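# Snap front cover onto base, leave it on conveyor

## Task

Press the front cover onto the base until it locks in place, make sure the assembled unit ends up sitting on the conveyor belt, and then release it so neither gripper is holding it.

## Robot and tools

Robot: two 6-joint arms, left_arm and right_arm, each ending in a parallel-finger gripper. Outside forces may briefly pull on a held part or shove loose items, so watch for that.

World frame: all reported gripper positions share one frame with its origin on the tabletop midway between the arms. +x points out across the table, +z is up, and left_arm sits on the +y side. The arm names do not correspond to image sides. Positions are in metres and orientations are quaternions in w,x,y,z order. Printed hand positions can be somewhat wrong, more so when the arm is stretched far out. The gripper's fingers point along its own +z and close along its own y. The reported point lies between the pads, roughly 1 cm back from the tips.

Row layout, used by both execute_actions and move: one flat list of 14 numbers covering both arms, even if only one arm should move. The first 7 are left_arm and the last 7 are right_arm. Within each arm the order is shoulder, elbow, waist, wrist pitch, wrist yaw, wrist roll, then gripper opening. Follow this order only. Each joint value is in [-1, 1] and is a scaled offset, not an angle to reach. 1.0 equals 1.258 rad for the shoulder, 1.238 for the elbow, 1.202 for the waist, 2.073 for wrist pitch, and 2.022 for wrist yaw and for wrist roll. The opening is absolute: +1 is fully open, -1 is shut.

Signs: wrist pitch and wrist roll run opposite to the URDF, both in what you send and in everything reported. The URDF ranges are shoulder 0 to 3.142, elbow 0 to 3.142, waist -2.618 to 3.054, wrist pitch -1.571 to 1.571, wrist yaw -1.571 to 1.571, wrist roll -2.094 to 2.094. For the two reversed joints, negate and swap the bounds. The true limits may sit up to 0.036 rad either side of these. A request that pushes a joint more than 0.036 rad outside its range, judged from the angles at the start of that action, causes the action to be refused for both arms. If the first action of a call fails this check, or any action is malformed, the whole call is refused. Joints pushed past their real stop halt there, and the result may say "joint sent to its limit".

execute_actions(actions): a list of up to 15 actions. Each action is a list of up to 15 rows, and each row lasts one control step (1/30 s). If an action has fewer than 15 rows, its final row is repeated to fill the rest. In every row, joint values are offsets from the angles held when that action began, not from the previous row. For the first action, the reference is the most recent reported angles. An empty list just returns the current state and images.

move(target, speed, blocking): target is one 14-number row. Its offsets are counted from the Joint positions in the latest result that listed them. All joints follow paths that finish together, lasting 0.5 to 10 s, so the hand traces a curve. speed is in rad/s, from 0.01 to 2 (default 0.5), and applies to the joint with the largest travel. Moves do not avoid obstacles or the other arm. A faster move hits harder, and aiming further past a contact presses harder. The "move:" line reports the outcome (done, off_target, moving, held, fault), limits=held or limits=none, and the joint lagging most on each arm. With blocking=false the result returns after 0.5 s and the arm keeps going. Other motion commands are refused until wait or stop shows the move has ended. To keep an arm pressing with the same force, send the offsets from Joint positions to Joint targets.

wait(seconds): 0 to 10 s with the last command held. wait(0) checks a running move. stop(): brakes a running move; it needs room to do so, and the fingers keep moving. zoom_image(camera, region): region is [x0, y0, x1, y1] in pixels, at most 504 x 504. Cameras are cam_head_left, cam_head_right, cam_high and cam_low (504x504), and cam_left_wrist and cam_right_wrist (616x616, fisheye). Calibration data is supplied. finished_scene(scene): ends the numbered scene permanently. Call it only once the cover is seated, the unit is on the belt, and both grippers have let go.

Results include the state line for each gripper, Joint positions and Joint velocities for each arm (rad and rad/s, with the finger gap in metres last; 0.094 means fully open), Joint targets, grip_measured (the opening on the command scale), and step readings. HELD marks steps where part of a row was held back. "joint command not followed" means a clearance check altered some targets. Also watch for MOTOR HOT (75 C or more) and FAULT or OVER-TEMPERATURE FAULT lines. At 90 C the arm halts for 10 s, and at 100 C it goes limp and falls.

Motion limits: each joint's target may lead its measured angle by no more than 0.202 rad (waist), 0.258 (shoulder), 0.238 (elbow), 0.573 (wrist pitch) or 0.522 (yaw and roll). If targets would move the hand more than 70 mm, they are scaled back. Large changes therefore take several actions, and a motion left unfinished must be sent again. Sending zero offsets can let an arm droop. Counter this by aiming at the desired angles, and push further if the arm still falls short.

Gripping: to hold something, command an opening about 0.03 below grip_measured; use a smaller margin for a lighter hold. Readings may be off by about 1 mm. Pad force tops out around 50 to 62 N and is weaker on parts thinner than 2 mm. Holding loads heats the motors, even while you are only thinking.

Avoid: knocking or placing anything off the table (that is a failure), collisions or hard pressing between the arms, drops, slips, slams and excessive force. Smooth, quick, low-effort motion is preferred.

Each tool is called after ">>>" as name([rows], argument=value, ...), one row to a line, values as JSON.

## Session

>>> execute_actions(actions=[])

>>> zoom_image(camera="cam_high", region=[130,230,382,370])

Scene clock: 0.00 s.
left_arm: end_effector_position=(+0.4600, +0.5123, +0.3695) grip_measured=+1.000 end_effector_quat_wxyz=(-0.279, +0.620, -0.471, +0.563) | right_arm: end_effector_position=(+0.1308, -0.2150, +0.1616) grip_measured=+1.000 end_effector_quat_wxyz=(-0.016, +0.759, -0.598, +0.257)
Joint names: [shoulder, elbow, waist, wrist pitch, wrist yaw, wrist roll]
Joint positions: left_arm=[1.875 1.869 0.618 0.31  0.822 1.798 0.094] | right_arm=[1.105 0.992 0.889 1.425 0.519 0.906 0.094]
Joint velocities: left_arm=[-0.012 -0.002  0.002 -0.066 -0.081  0.022  0.   ] | right_arm=[-0.002 -0.027 -0.007 -0.022 -0.066  0.022  0.   ]
Joint targets: left_arm=[1.860 1.882 0.618 0.301 0.825 1.792] | right_arm=[1.100 0.996 0.889 1.426 0.520 0.903]
camera_calibration (this result's frames):
cam_left_wrist: T_world_to_cam=[[0.312572, 0.594734, 0.740669, -0.720573], [-0.468929, -0.58149, 0.664812, 0.3132], [0.826078, -0.555123, 0.0971302, 0.00469004], [0, 0, 0, 1]] pos_world=[0.368225, 0.613275, 0.325031]
cam_right_wrist: T_world_to_cam=[[0.884223, 0.267501, 0.382874, -0.124687], [-0.165674, -0.586807, 0.792597, -0.191286], [0.436693, -0.764265, -0.47455, -0.0344254], [0, 0, 0, 1]] pos_world=[0.0935934, -0.105204, 0.183015]

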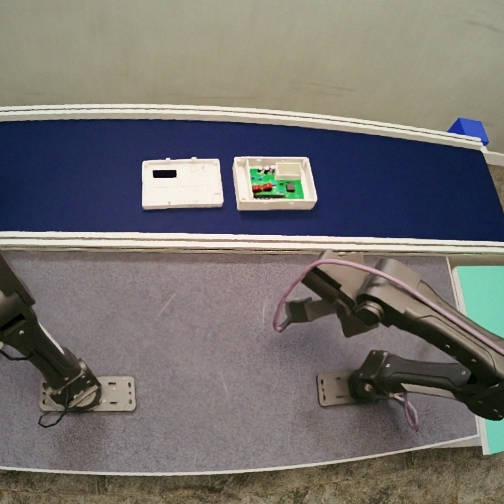

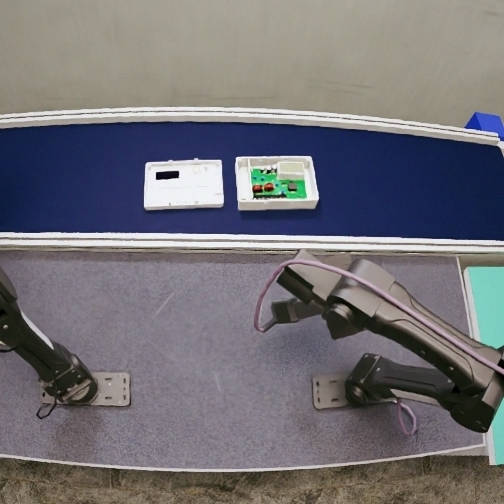

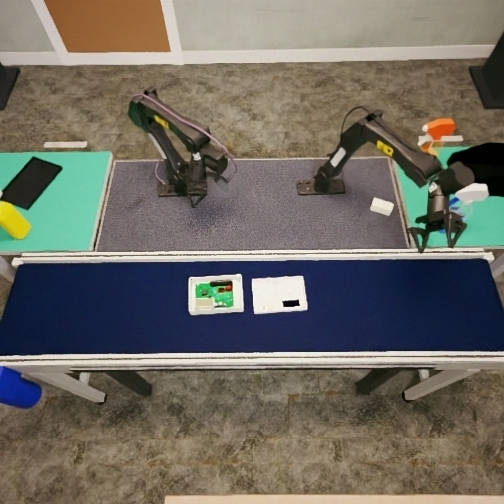

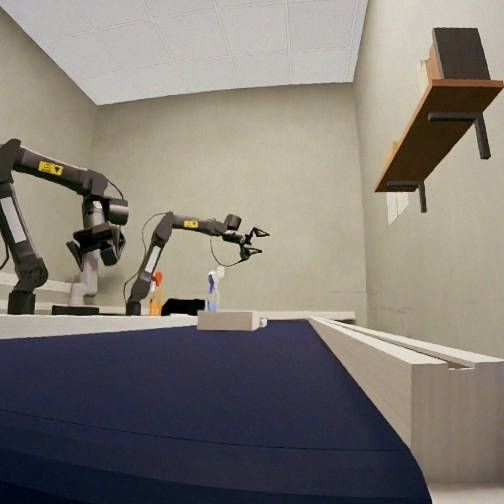

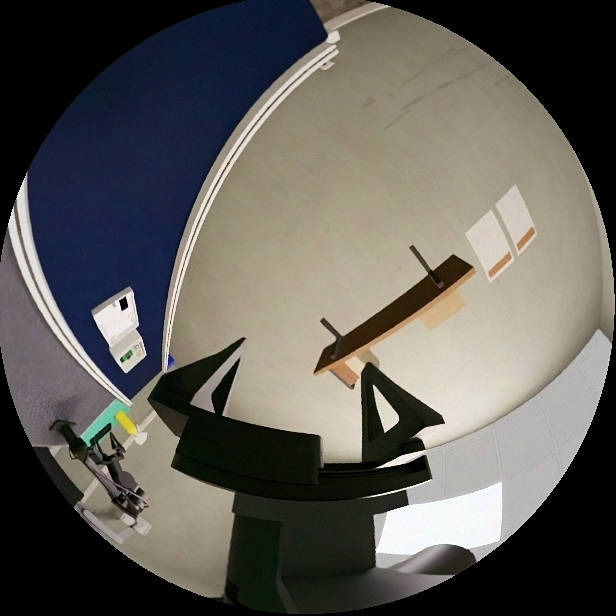

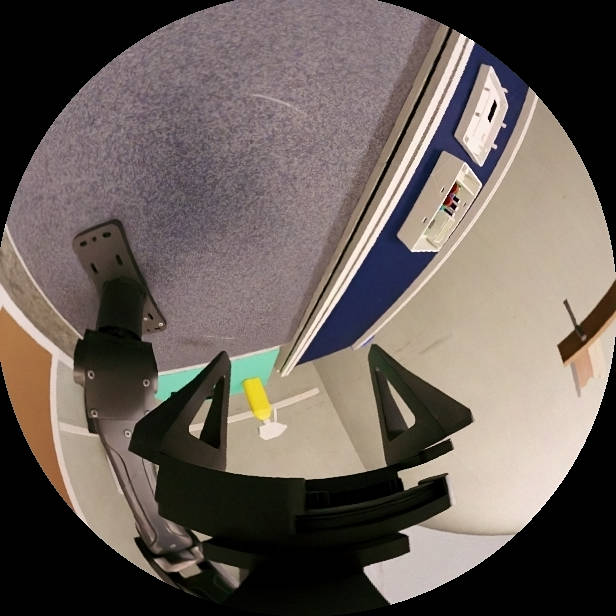

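Region (130, 230, 382, 370) of cam_high's 504x504 image, scaled by 2.000, with more detail than that image has.

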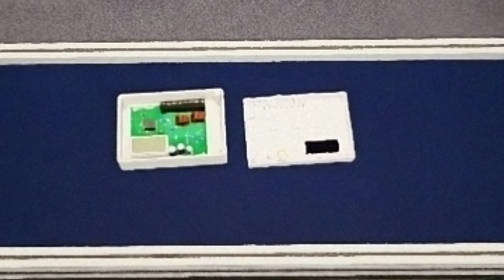

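>>> move(target=[0.2,0.06,-0.81,0.458,-0.41,-1,-0.4,0.3,-0.4,-0.4,-1,-0.26,-1,0], speed=1.2)

>>> move(target=[0.085,0.02,0,0,0,-0.47,-0.4,0,0,0,-0.2,0,-0.23,0], speed=1)

>>> zoom_image(camera="cam_low", region=[180,250,300,340])

Scene clock: 22.40 s.
left_arm: end_effector_position=(+0.3785, +0.1558, +0.0996) grip_measured=-0.397 end_effector_quat_wxyz=(+0.048, +0.266, +0.963, -0.004) | right_arm: end_effector_position=(+0.3437, -0.1086, +0.1378) grip_measured=+0.003 end_effector_quat_wxyz=(+0.420, +0.269, +0.763, +0.411)
Joint names: [shoulder, elbow, waist, wrist pitch, wrist yaw, wrist roll]
Joint positions: left_arm=[ 2.133  1.912 -0.36   1.253  0.004 -0.219  0.028] | right_arm=[ 1.47   0.509  0.416 -0.646  0.001 -1.114  0.047]
Joint velocities: left_arm=[ 0.012  0.002 -0.002 -0.007  0.051 -0.007  0.001] | right_arm=[ 0.007  0.002  0.007 -0.007 -0.081 -0.11  -0.001]
Joint targets: left_arm=[2.127 1.943 -0.356 1.259 -0.007 -0.224] | right_arm=[1.482 0.497 0.408 -0.648 -0.006 -1.116]
move: off_target (left_arm); limits=none; left_arm: farthest joint: the elbow, 0.031 radians from its target (0.074 radians at the start); right_arm: farthest joint: the shoulder, 0.013 radians from its target (0.378 radians at the start)
camera_calibration (this result's frames):
cam_left_wrist: T_world_to_cam=[[-0.294389, -0.955271, -0.0281458, 0.264638], [-0.880606, 0.259702, 0.396343, 0.298649], [-0.371305, 0.141464, -0.917671, 0.346052], [0, 0, 0, 1]] pos_world=[0.46939, 0.126287, 0.206643]
cam_right_wrist: T_world_to_cam=[[-0.121181, -0.511093, -0.85094, 0.0987344], [-0.910161, 0.399321, -0.110227, 0.412707], [0.396135, 0.761135, -0.513567, 0.127586], [0, 0, 0, 1]] pos_world=[0.337053, -0.211451, 0.195033]

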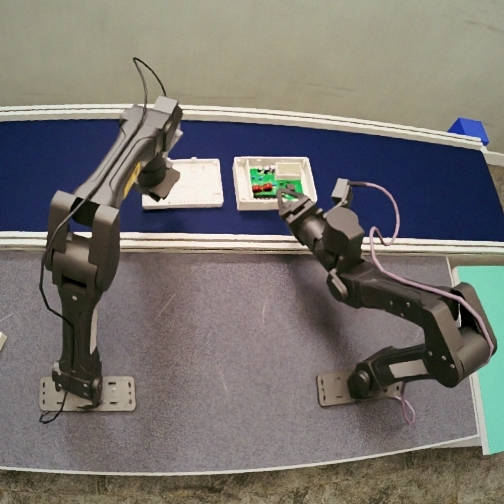

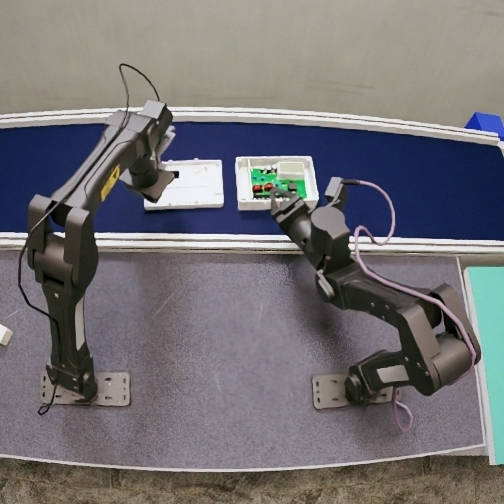

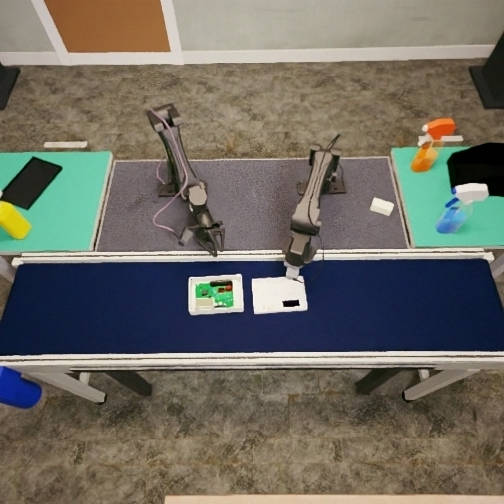

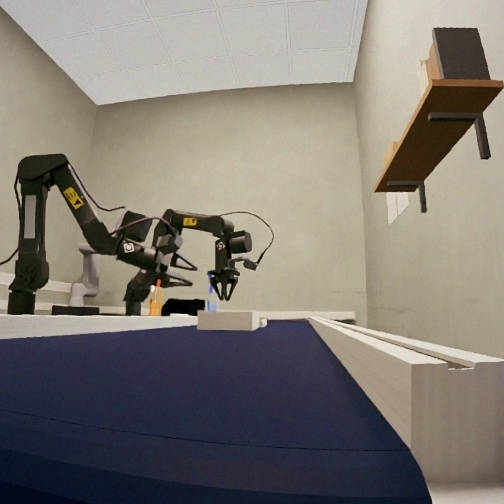

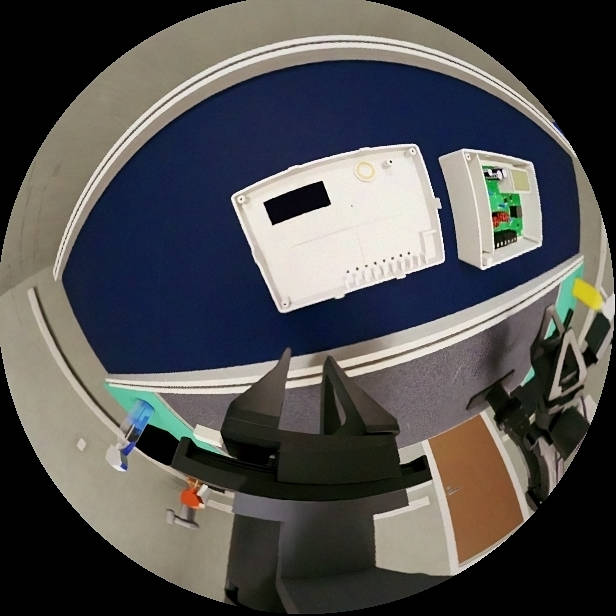

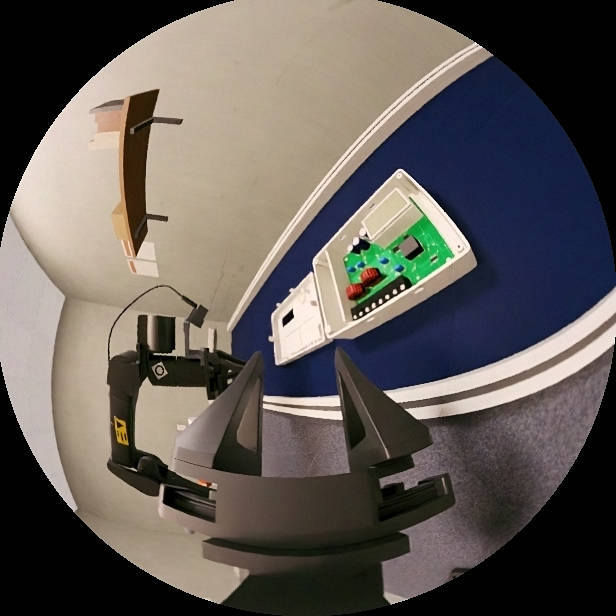

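Scene clock: 24.30 s.
left_arm: end_effector_position=(+0.3740, +0.1573, +0.0528) grip_measured=-0.397 end_effector_quat_wxyz=(-0.006, +0.676, +0.737, -0.005) | right_arm: end_effector_position=(+0.3538, -0.1038, +0.2387) grip_measured=+0.003 end_effector_quat_wxyz=(+0.395, +0.364, +0.565, +0.626)
Joint names: [shoulder, elbow, waist, wrist pitch, wrist yaw, wrist roll]
Joint positions: left_arm=[ 2.246  1.912 -0.36   1.253  0.004 -1.163  0.028] | right_arm=[ 1.47   0.509  0.416 -1.057  0.001 -1.58   0.047]
Joint velocities: left_arm=[ 0.002 -0.002 -0.007  0.007  0.007 -0.051 -0.001] | right_arm=[-0.002 -0.002  0.022 -0.007 -0.037 -0.095  0.001]
Joint targets: left_arm=[2.240 1.937 -0.360 1.253 0.004 -1.169] | right_arm=[1.470 0.509 0.416 -1.060 0.001 -1.579]
move: off_target (left_arm); limits=none; left_arm: farthest joint: the elbow, 0.025 radians from its target (0.025 radians at the start); right_arm: farthest joint: the wrist pitch, 0.004 radians from its target (0.415 radians at the start)
camera_calibration (this result's frames):
cam_left_wrist: T_world_to_cam=[[-0.947807, -0.31828, -0.0189567, 0.407086], [-0.286431, 0.82383, 0.489144, -0.00304872], [-0.140068, 0.469044, -0.871997, 0.160737], [0, 0, 0, 1]] pos_world=[0.40748, 0.0566866, 0.14937]
cam_right_wrist: T_world_to_cam=[[0.0283577, 0.0578106, -0.997925, 0.229491], [-0.877521, 0.47953, 0.00284335, 0.400952], [0.478699, 0.875619, 0.0643283, 0.0165343], [0, 0, 0, 1]] pos_world=[0.337421, -0.220013, 0.226811]

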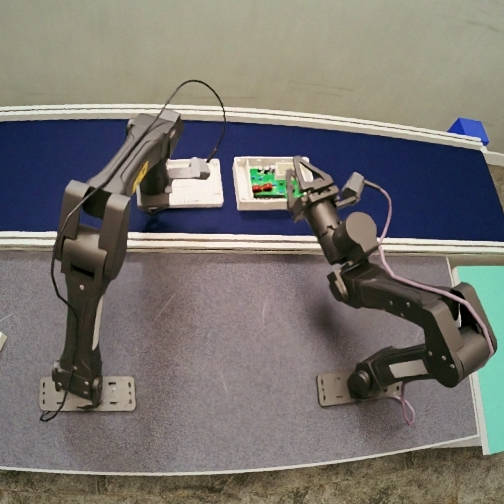

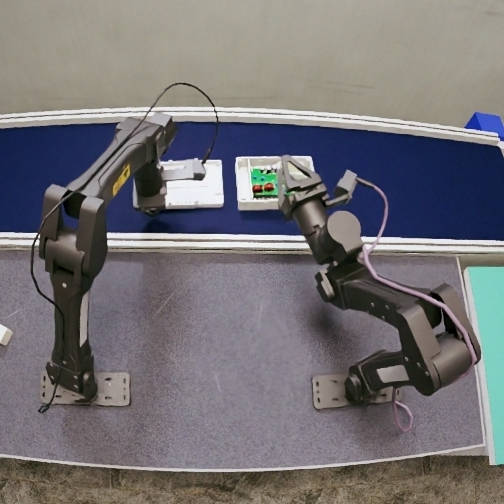

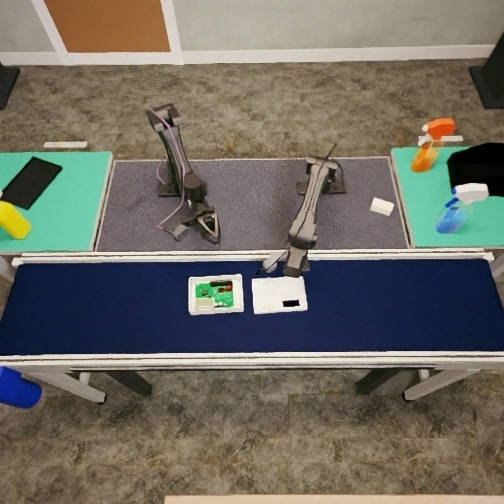

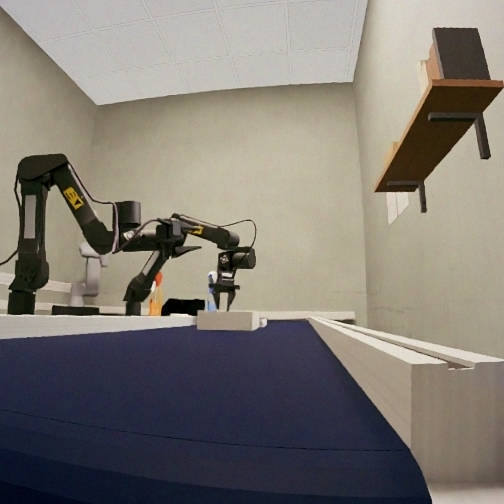

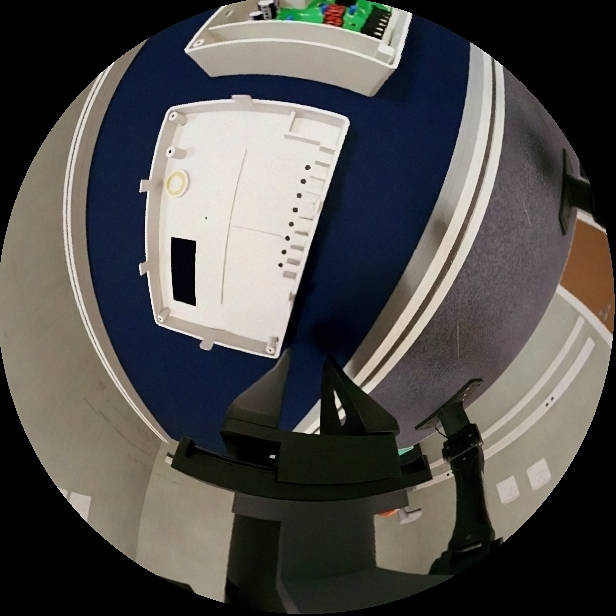

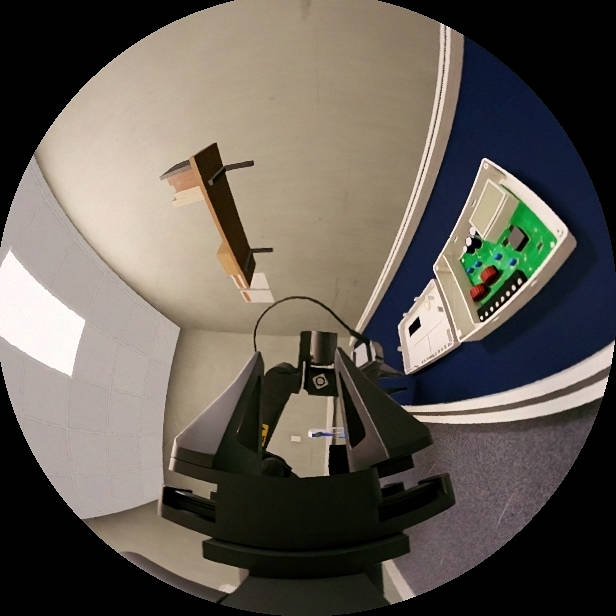

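Region (180, 250, 300, 340) of cam_low's 504x504 image, scaled by 4.200, with more detail than that image has; it fills the top 378 rows of this view, and the rest is white.

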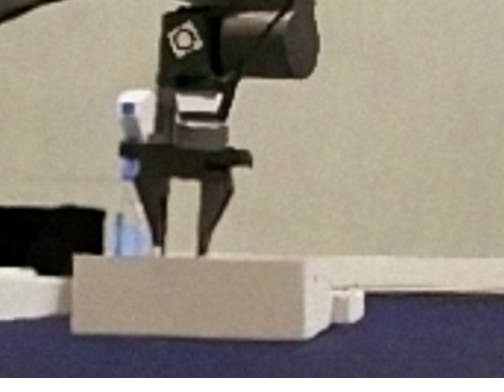

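>>> execute_actions(actions=[])

>>> move(target=[0,0.02,-0.015,-0.05,0,0,-0.4,0,0.02,0,0,0,0,0])

Scene clock: 39.73 s.
left_arm: end_effector_position=(+0.3740, +0.1573, +0.0528) grip_measured=-0.397 end_effector_quat_wxyz=(-0.006, +0.676, +0.737, -0.005) | right_arm: end_effector_position=(+0.3538, -0.1038, +0.2387) grip_measured=+0.003 end_effector_quat_wxyz=(+0.395, +0.364, +0.565, +0.626)
Joint names: [shoulder, elbow, waist, wrist pitch, wrist yaw, wrist roll]
Joint positions: left_arm=[ 2.246  1.912 -0.36   1.253  0.004 -1.164  0.028] | right_arm=[ 1.47   0.509  0.416 -1.057  0.001 -1.58   0.047]
Joint velocities: left_arm=[ 0.002 -0.007 -0.002  0.037 -0.051  0.022  0.001] | right_arm=[-0.007 -0.012  0.002  0.022 -0.007  0.007  0.001]
Joint targets: left_arm=[2.240 1.937 -0.360 1.253 0.004 -1.169] | right_arm=[1.470 0.509 0.416 -1.060 0.001 -1.579]
camera_calibration (this result's frames):
cam_left_wrist: T_world_to_cam=[[-0.947928, -0.317919, -0.0189542, 0.407074], [-0.286117, 0.823942, 0.489139, -0.00318372], [-0.139889, 0.469092, -0.872, 0.160662], [0, 0, 0, 1]] pos_world=[0.407441, 0.0566744, 0.149371]
cam_right_wrist: T_world_to_cam=[[0.0283577, 0.0578106, -0.997925, 0.229491], [-0.877521, 0.47953, 0.00284335, 0.400952], [0.478699, 0.875619, 0.0643283, 0.0165343], [0, 0, 0, 1]] pos_world=[0.337421, -0.220013, 0.226811]

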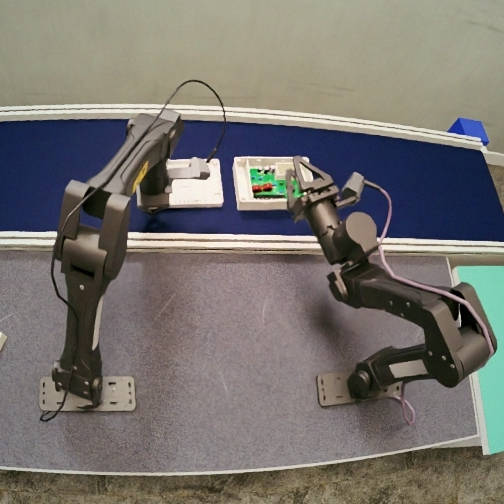

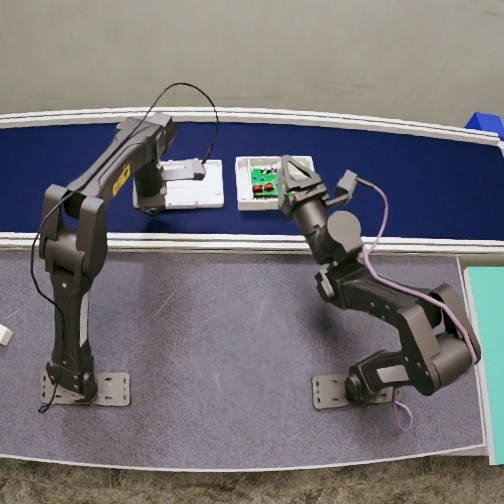

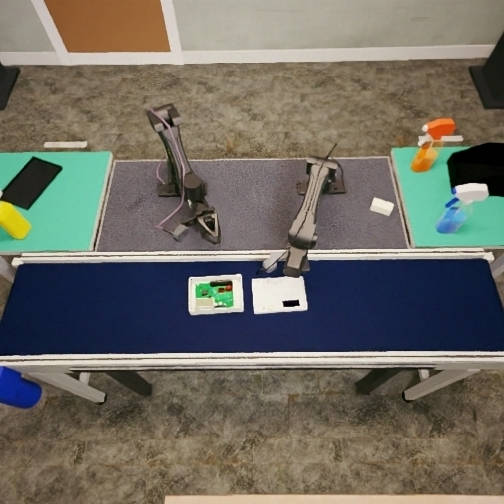

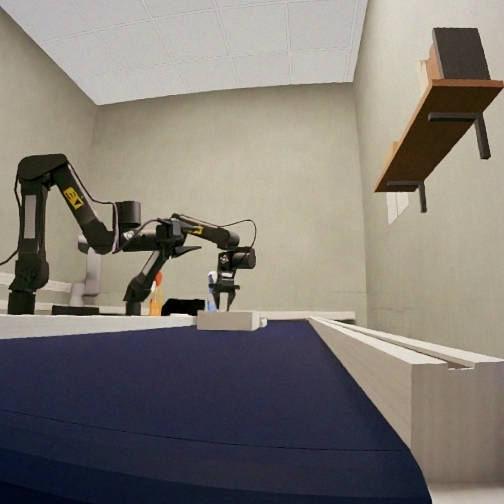

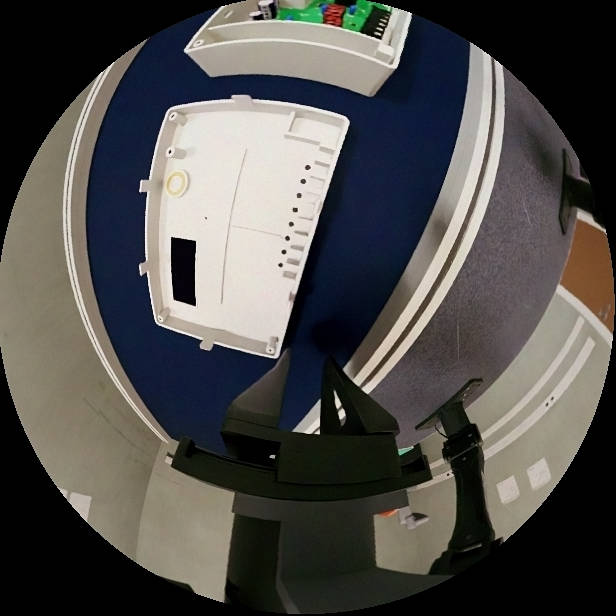

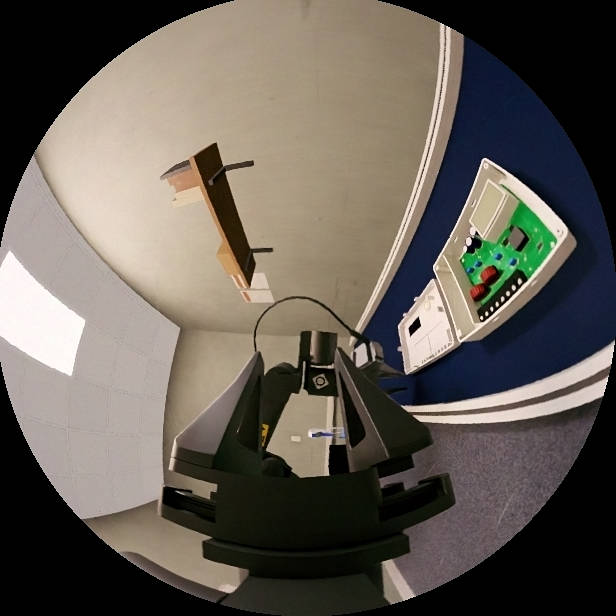

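Scene clock: 40.73 s.
left_arm: end_effector_position=(+0.3936, +0.1455, +0.0534) grip_measured=-0.397 end_effector_quat_wxyz=(+0.035, +0.679, +0.733, +0.013) | right_arm: end_effector_position=(+0.3538, -0.1038, +0.2387) grip_measured=+0.003 end_effector_quat_wxyz=(+0.395, +0.364, +0.565, +0.626)
Joint names: [shoulder, elbow, waist, wrist pitch, wrist yaw, wrist roll]
Joint positions: left_arm=[ 2.246  1.912 -0.371  1.163  0.004 -1.164  0.028] | right_arm=[ 1.47   0.509  0.416 -1.057  0.001 -1.58   0.047]
Joint velocities: left_arm=[ 0.002 -0.012  0.002  0.037 -0.022  0.007 -0.001] | right_arm=[ 0.017  0.022 -0.022 -0.037  0.022  0.037 -0.   ]
Joint targets: left_arm=[2.246 1.937 -0.378 1.149 0.004 -1.164] | right_arm=[1.470 0.534 0.416 -1.057 0.001 -1.580]
move: off_target (left_arm, right_arm); limits=none; left_arm: farthest joint: the elbow, 0.025 radians from its target (0.025 radians at the start); right_arm: farthest joint: the elbow, 0.025 radians from its target (0.025 radians at the start)
camera_calibration (this result's frames):
cam_left_wrist: T_world_to_cam=[[-0.946714, -0.309021, -0.0907699, 0.423997], [-0.316536, 0.840663, 0.43942, 0.024041], [-0.059483, 0.444737, -0.893684, 0.142554], [0, 0, 0, 1]] pos_world=[0.417493, 0.0474147, 0.15532]
cam_right_wrist: T_world_to_cam=[[0.0281956, 0.0581551, -0.997909, 0.229581], [-0.877538, 0.479497, 0.0031491, 0.400882], [0.478677, 0.875615, 0.064553, 0.0164879], [0, 0, 0, 1]] pos_world=[0.337423, -0.22001, 0.226774]

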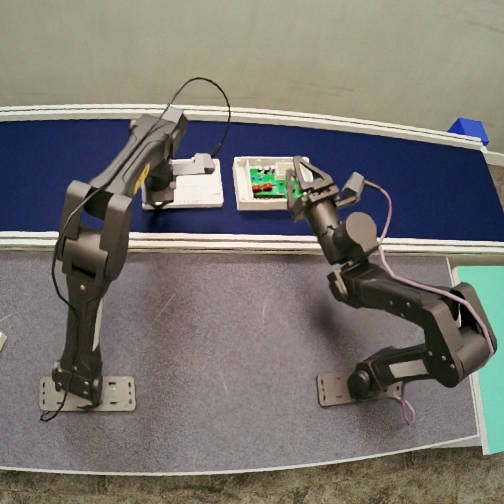

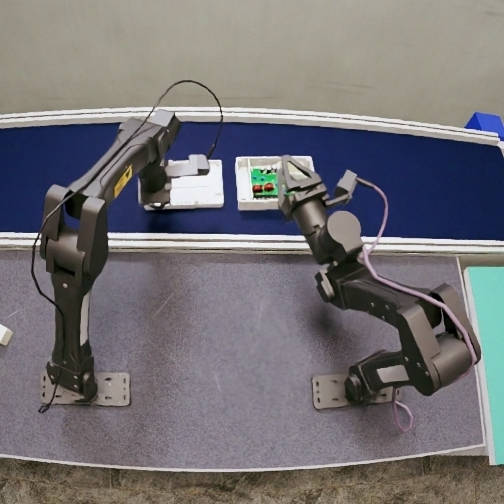

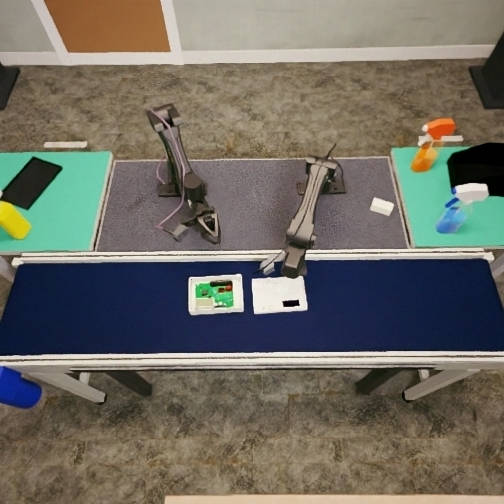

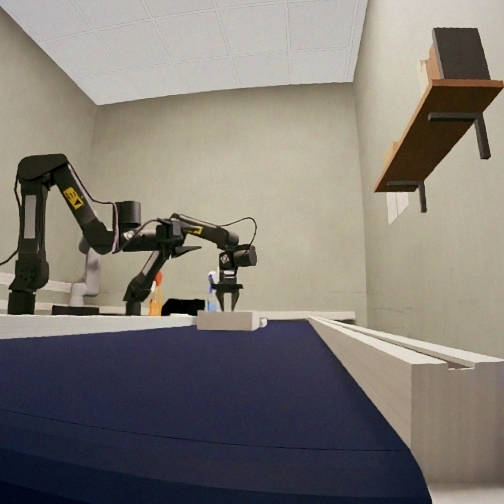

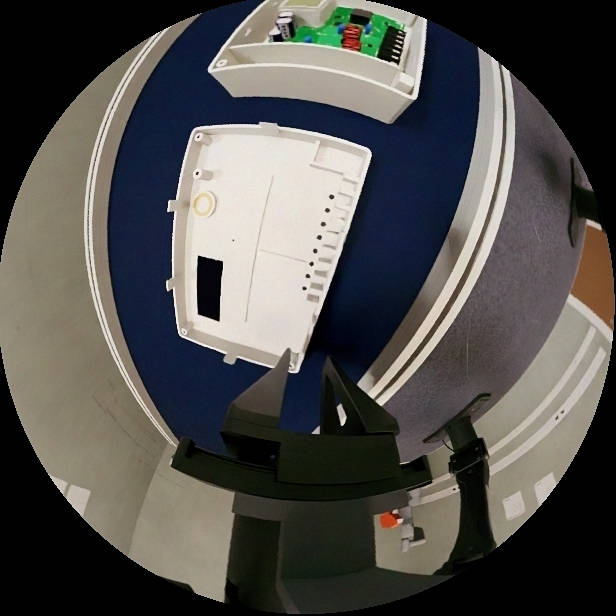

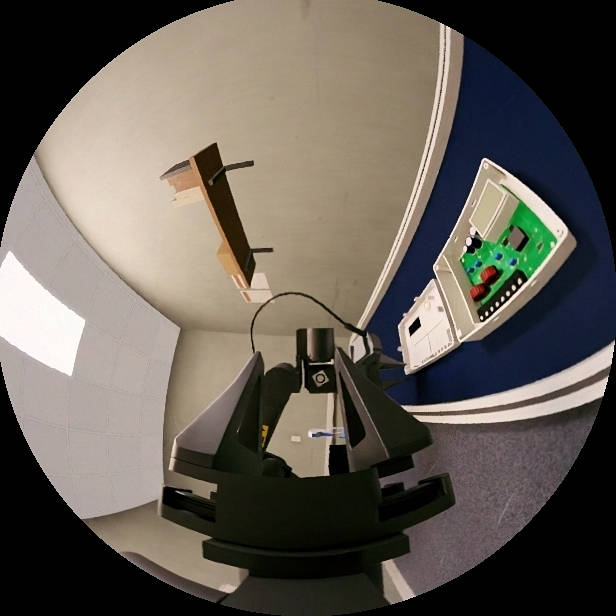

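>>> move(target=[0.057,0.02,0.012,-0.015,0,0,-0.4,0,0.02,0,0,0,0,0], speed=0.1)

Scene clock: 44.20 s.
left_arm: end_effector_position=(+0.3940, +0.1479, +0.0242) grip_measured=-0.397 end_effector_quat_wxyz=(+0.012, +0.678, +0.735, +0.003) | right_arm: end_effector_position=(+0.3538, -0.1038, +0.2387) grip_measured=+0.003 end_effector_quat_wxyz=(+0.395, +0.364, +0.565, +0.626)
Joint names: [shoulder, elbow, waist, wrist pitch, wrist yaw, wrist roll]
Joint positions: left_arm=[ 2.315  1.914 -0.366  1.145  0.004 -1.164  0.028] | right_arm=[ 1.47   0.509  0.416 -1.057  0.001 -1.58   0.047]
Joint velocities: left_arm=[ 0.007  0.002 -0.022  0.022  0.037  0.081 -0.001] | right_arm=[ 0.002 -0.007 -0.002 -0.007  0.051  0.022 -0.   ]
Joint targets: left_arm=[2.317 1.937 -0.356 1.132 0.004 -1.164] | right_arm=[1.470 0.534 0.416 -1.057 0.001 -1.580]
move: off_target (left_arm, right_arm); limits=none; left_arm: farthest joint: the elbow, 0.022 radians from its target (0.025 radians at the start); right_arm: farthest joint: the elbow, 0.025 radians from its target (0.025 radians at the start)
camera_calibration (this result's frames):
cam_left_wrist: T_world_to_cam=[[-0.94835, -0.312957, -0.0518732, 0.422742], [-0.300056, 0.831874, 0.466854, 0.0290739], [-0.102953, 0.458306, -0.882812, 0.130281], [0, 0, 0, 1]] pos_world=[0.423044, 0.0484057, 0.123369]
cam_right_wrist: T_world_to_cam=[[0.0280334, 0.0584996, -0.997894, 0.22967], [-0.877555, 0.479464, 0.00345484, 0.400811], [0.478656, 0.87561, 0.0647776, 0.0164415], [0, 0, 0, 1]] pos_world=[0.337426, -0.220006, 0.226737]

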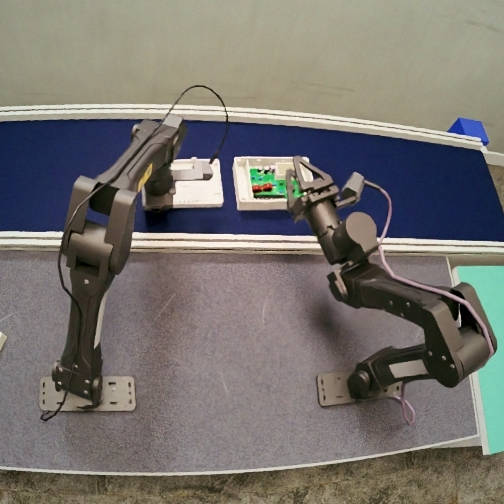

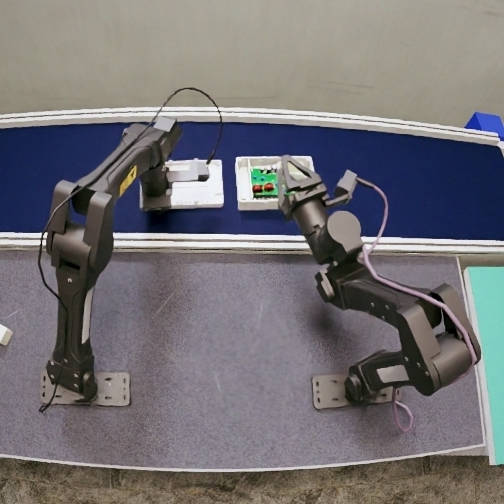

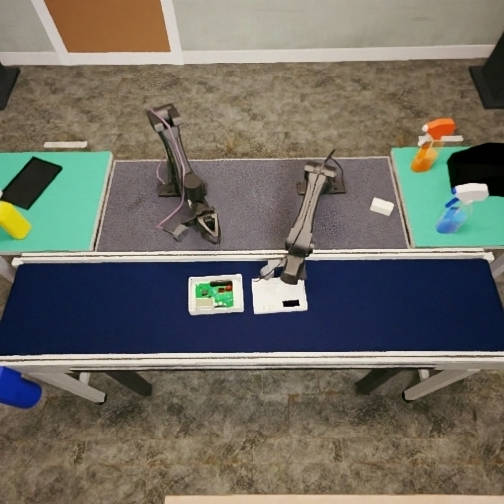

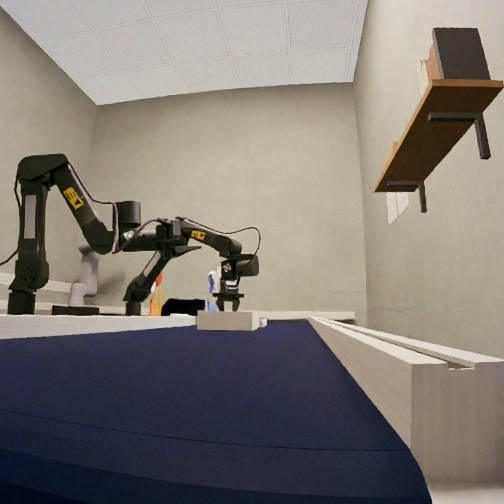

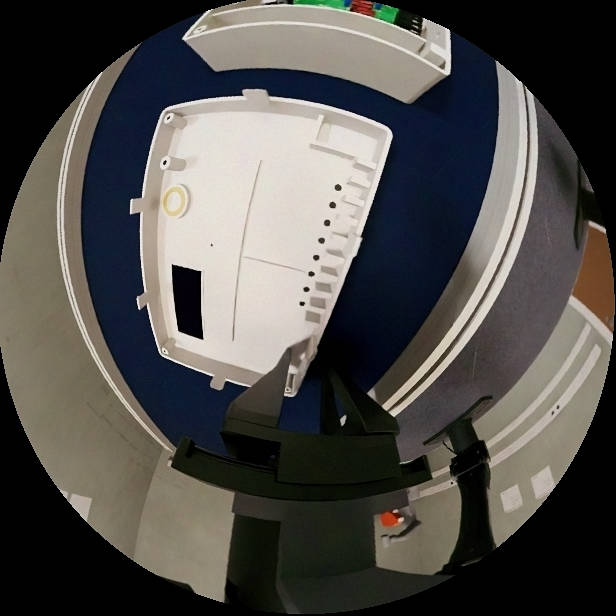

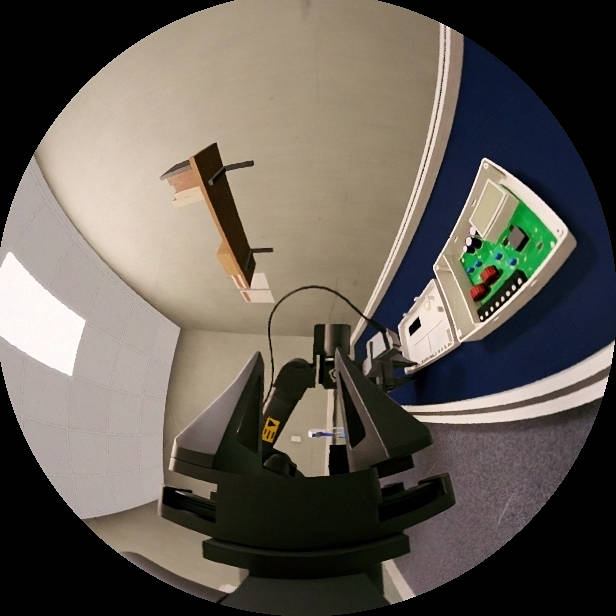

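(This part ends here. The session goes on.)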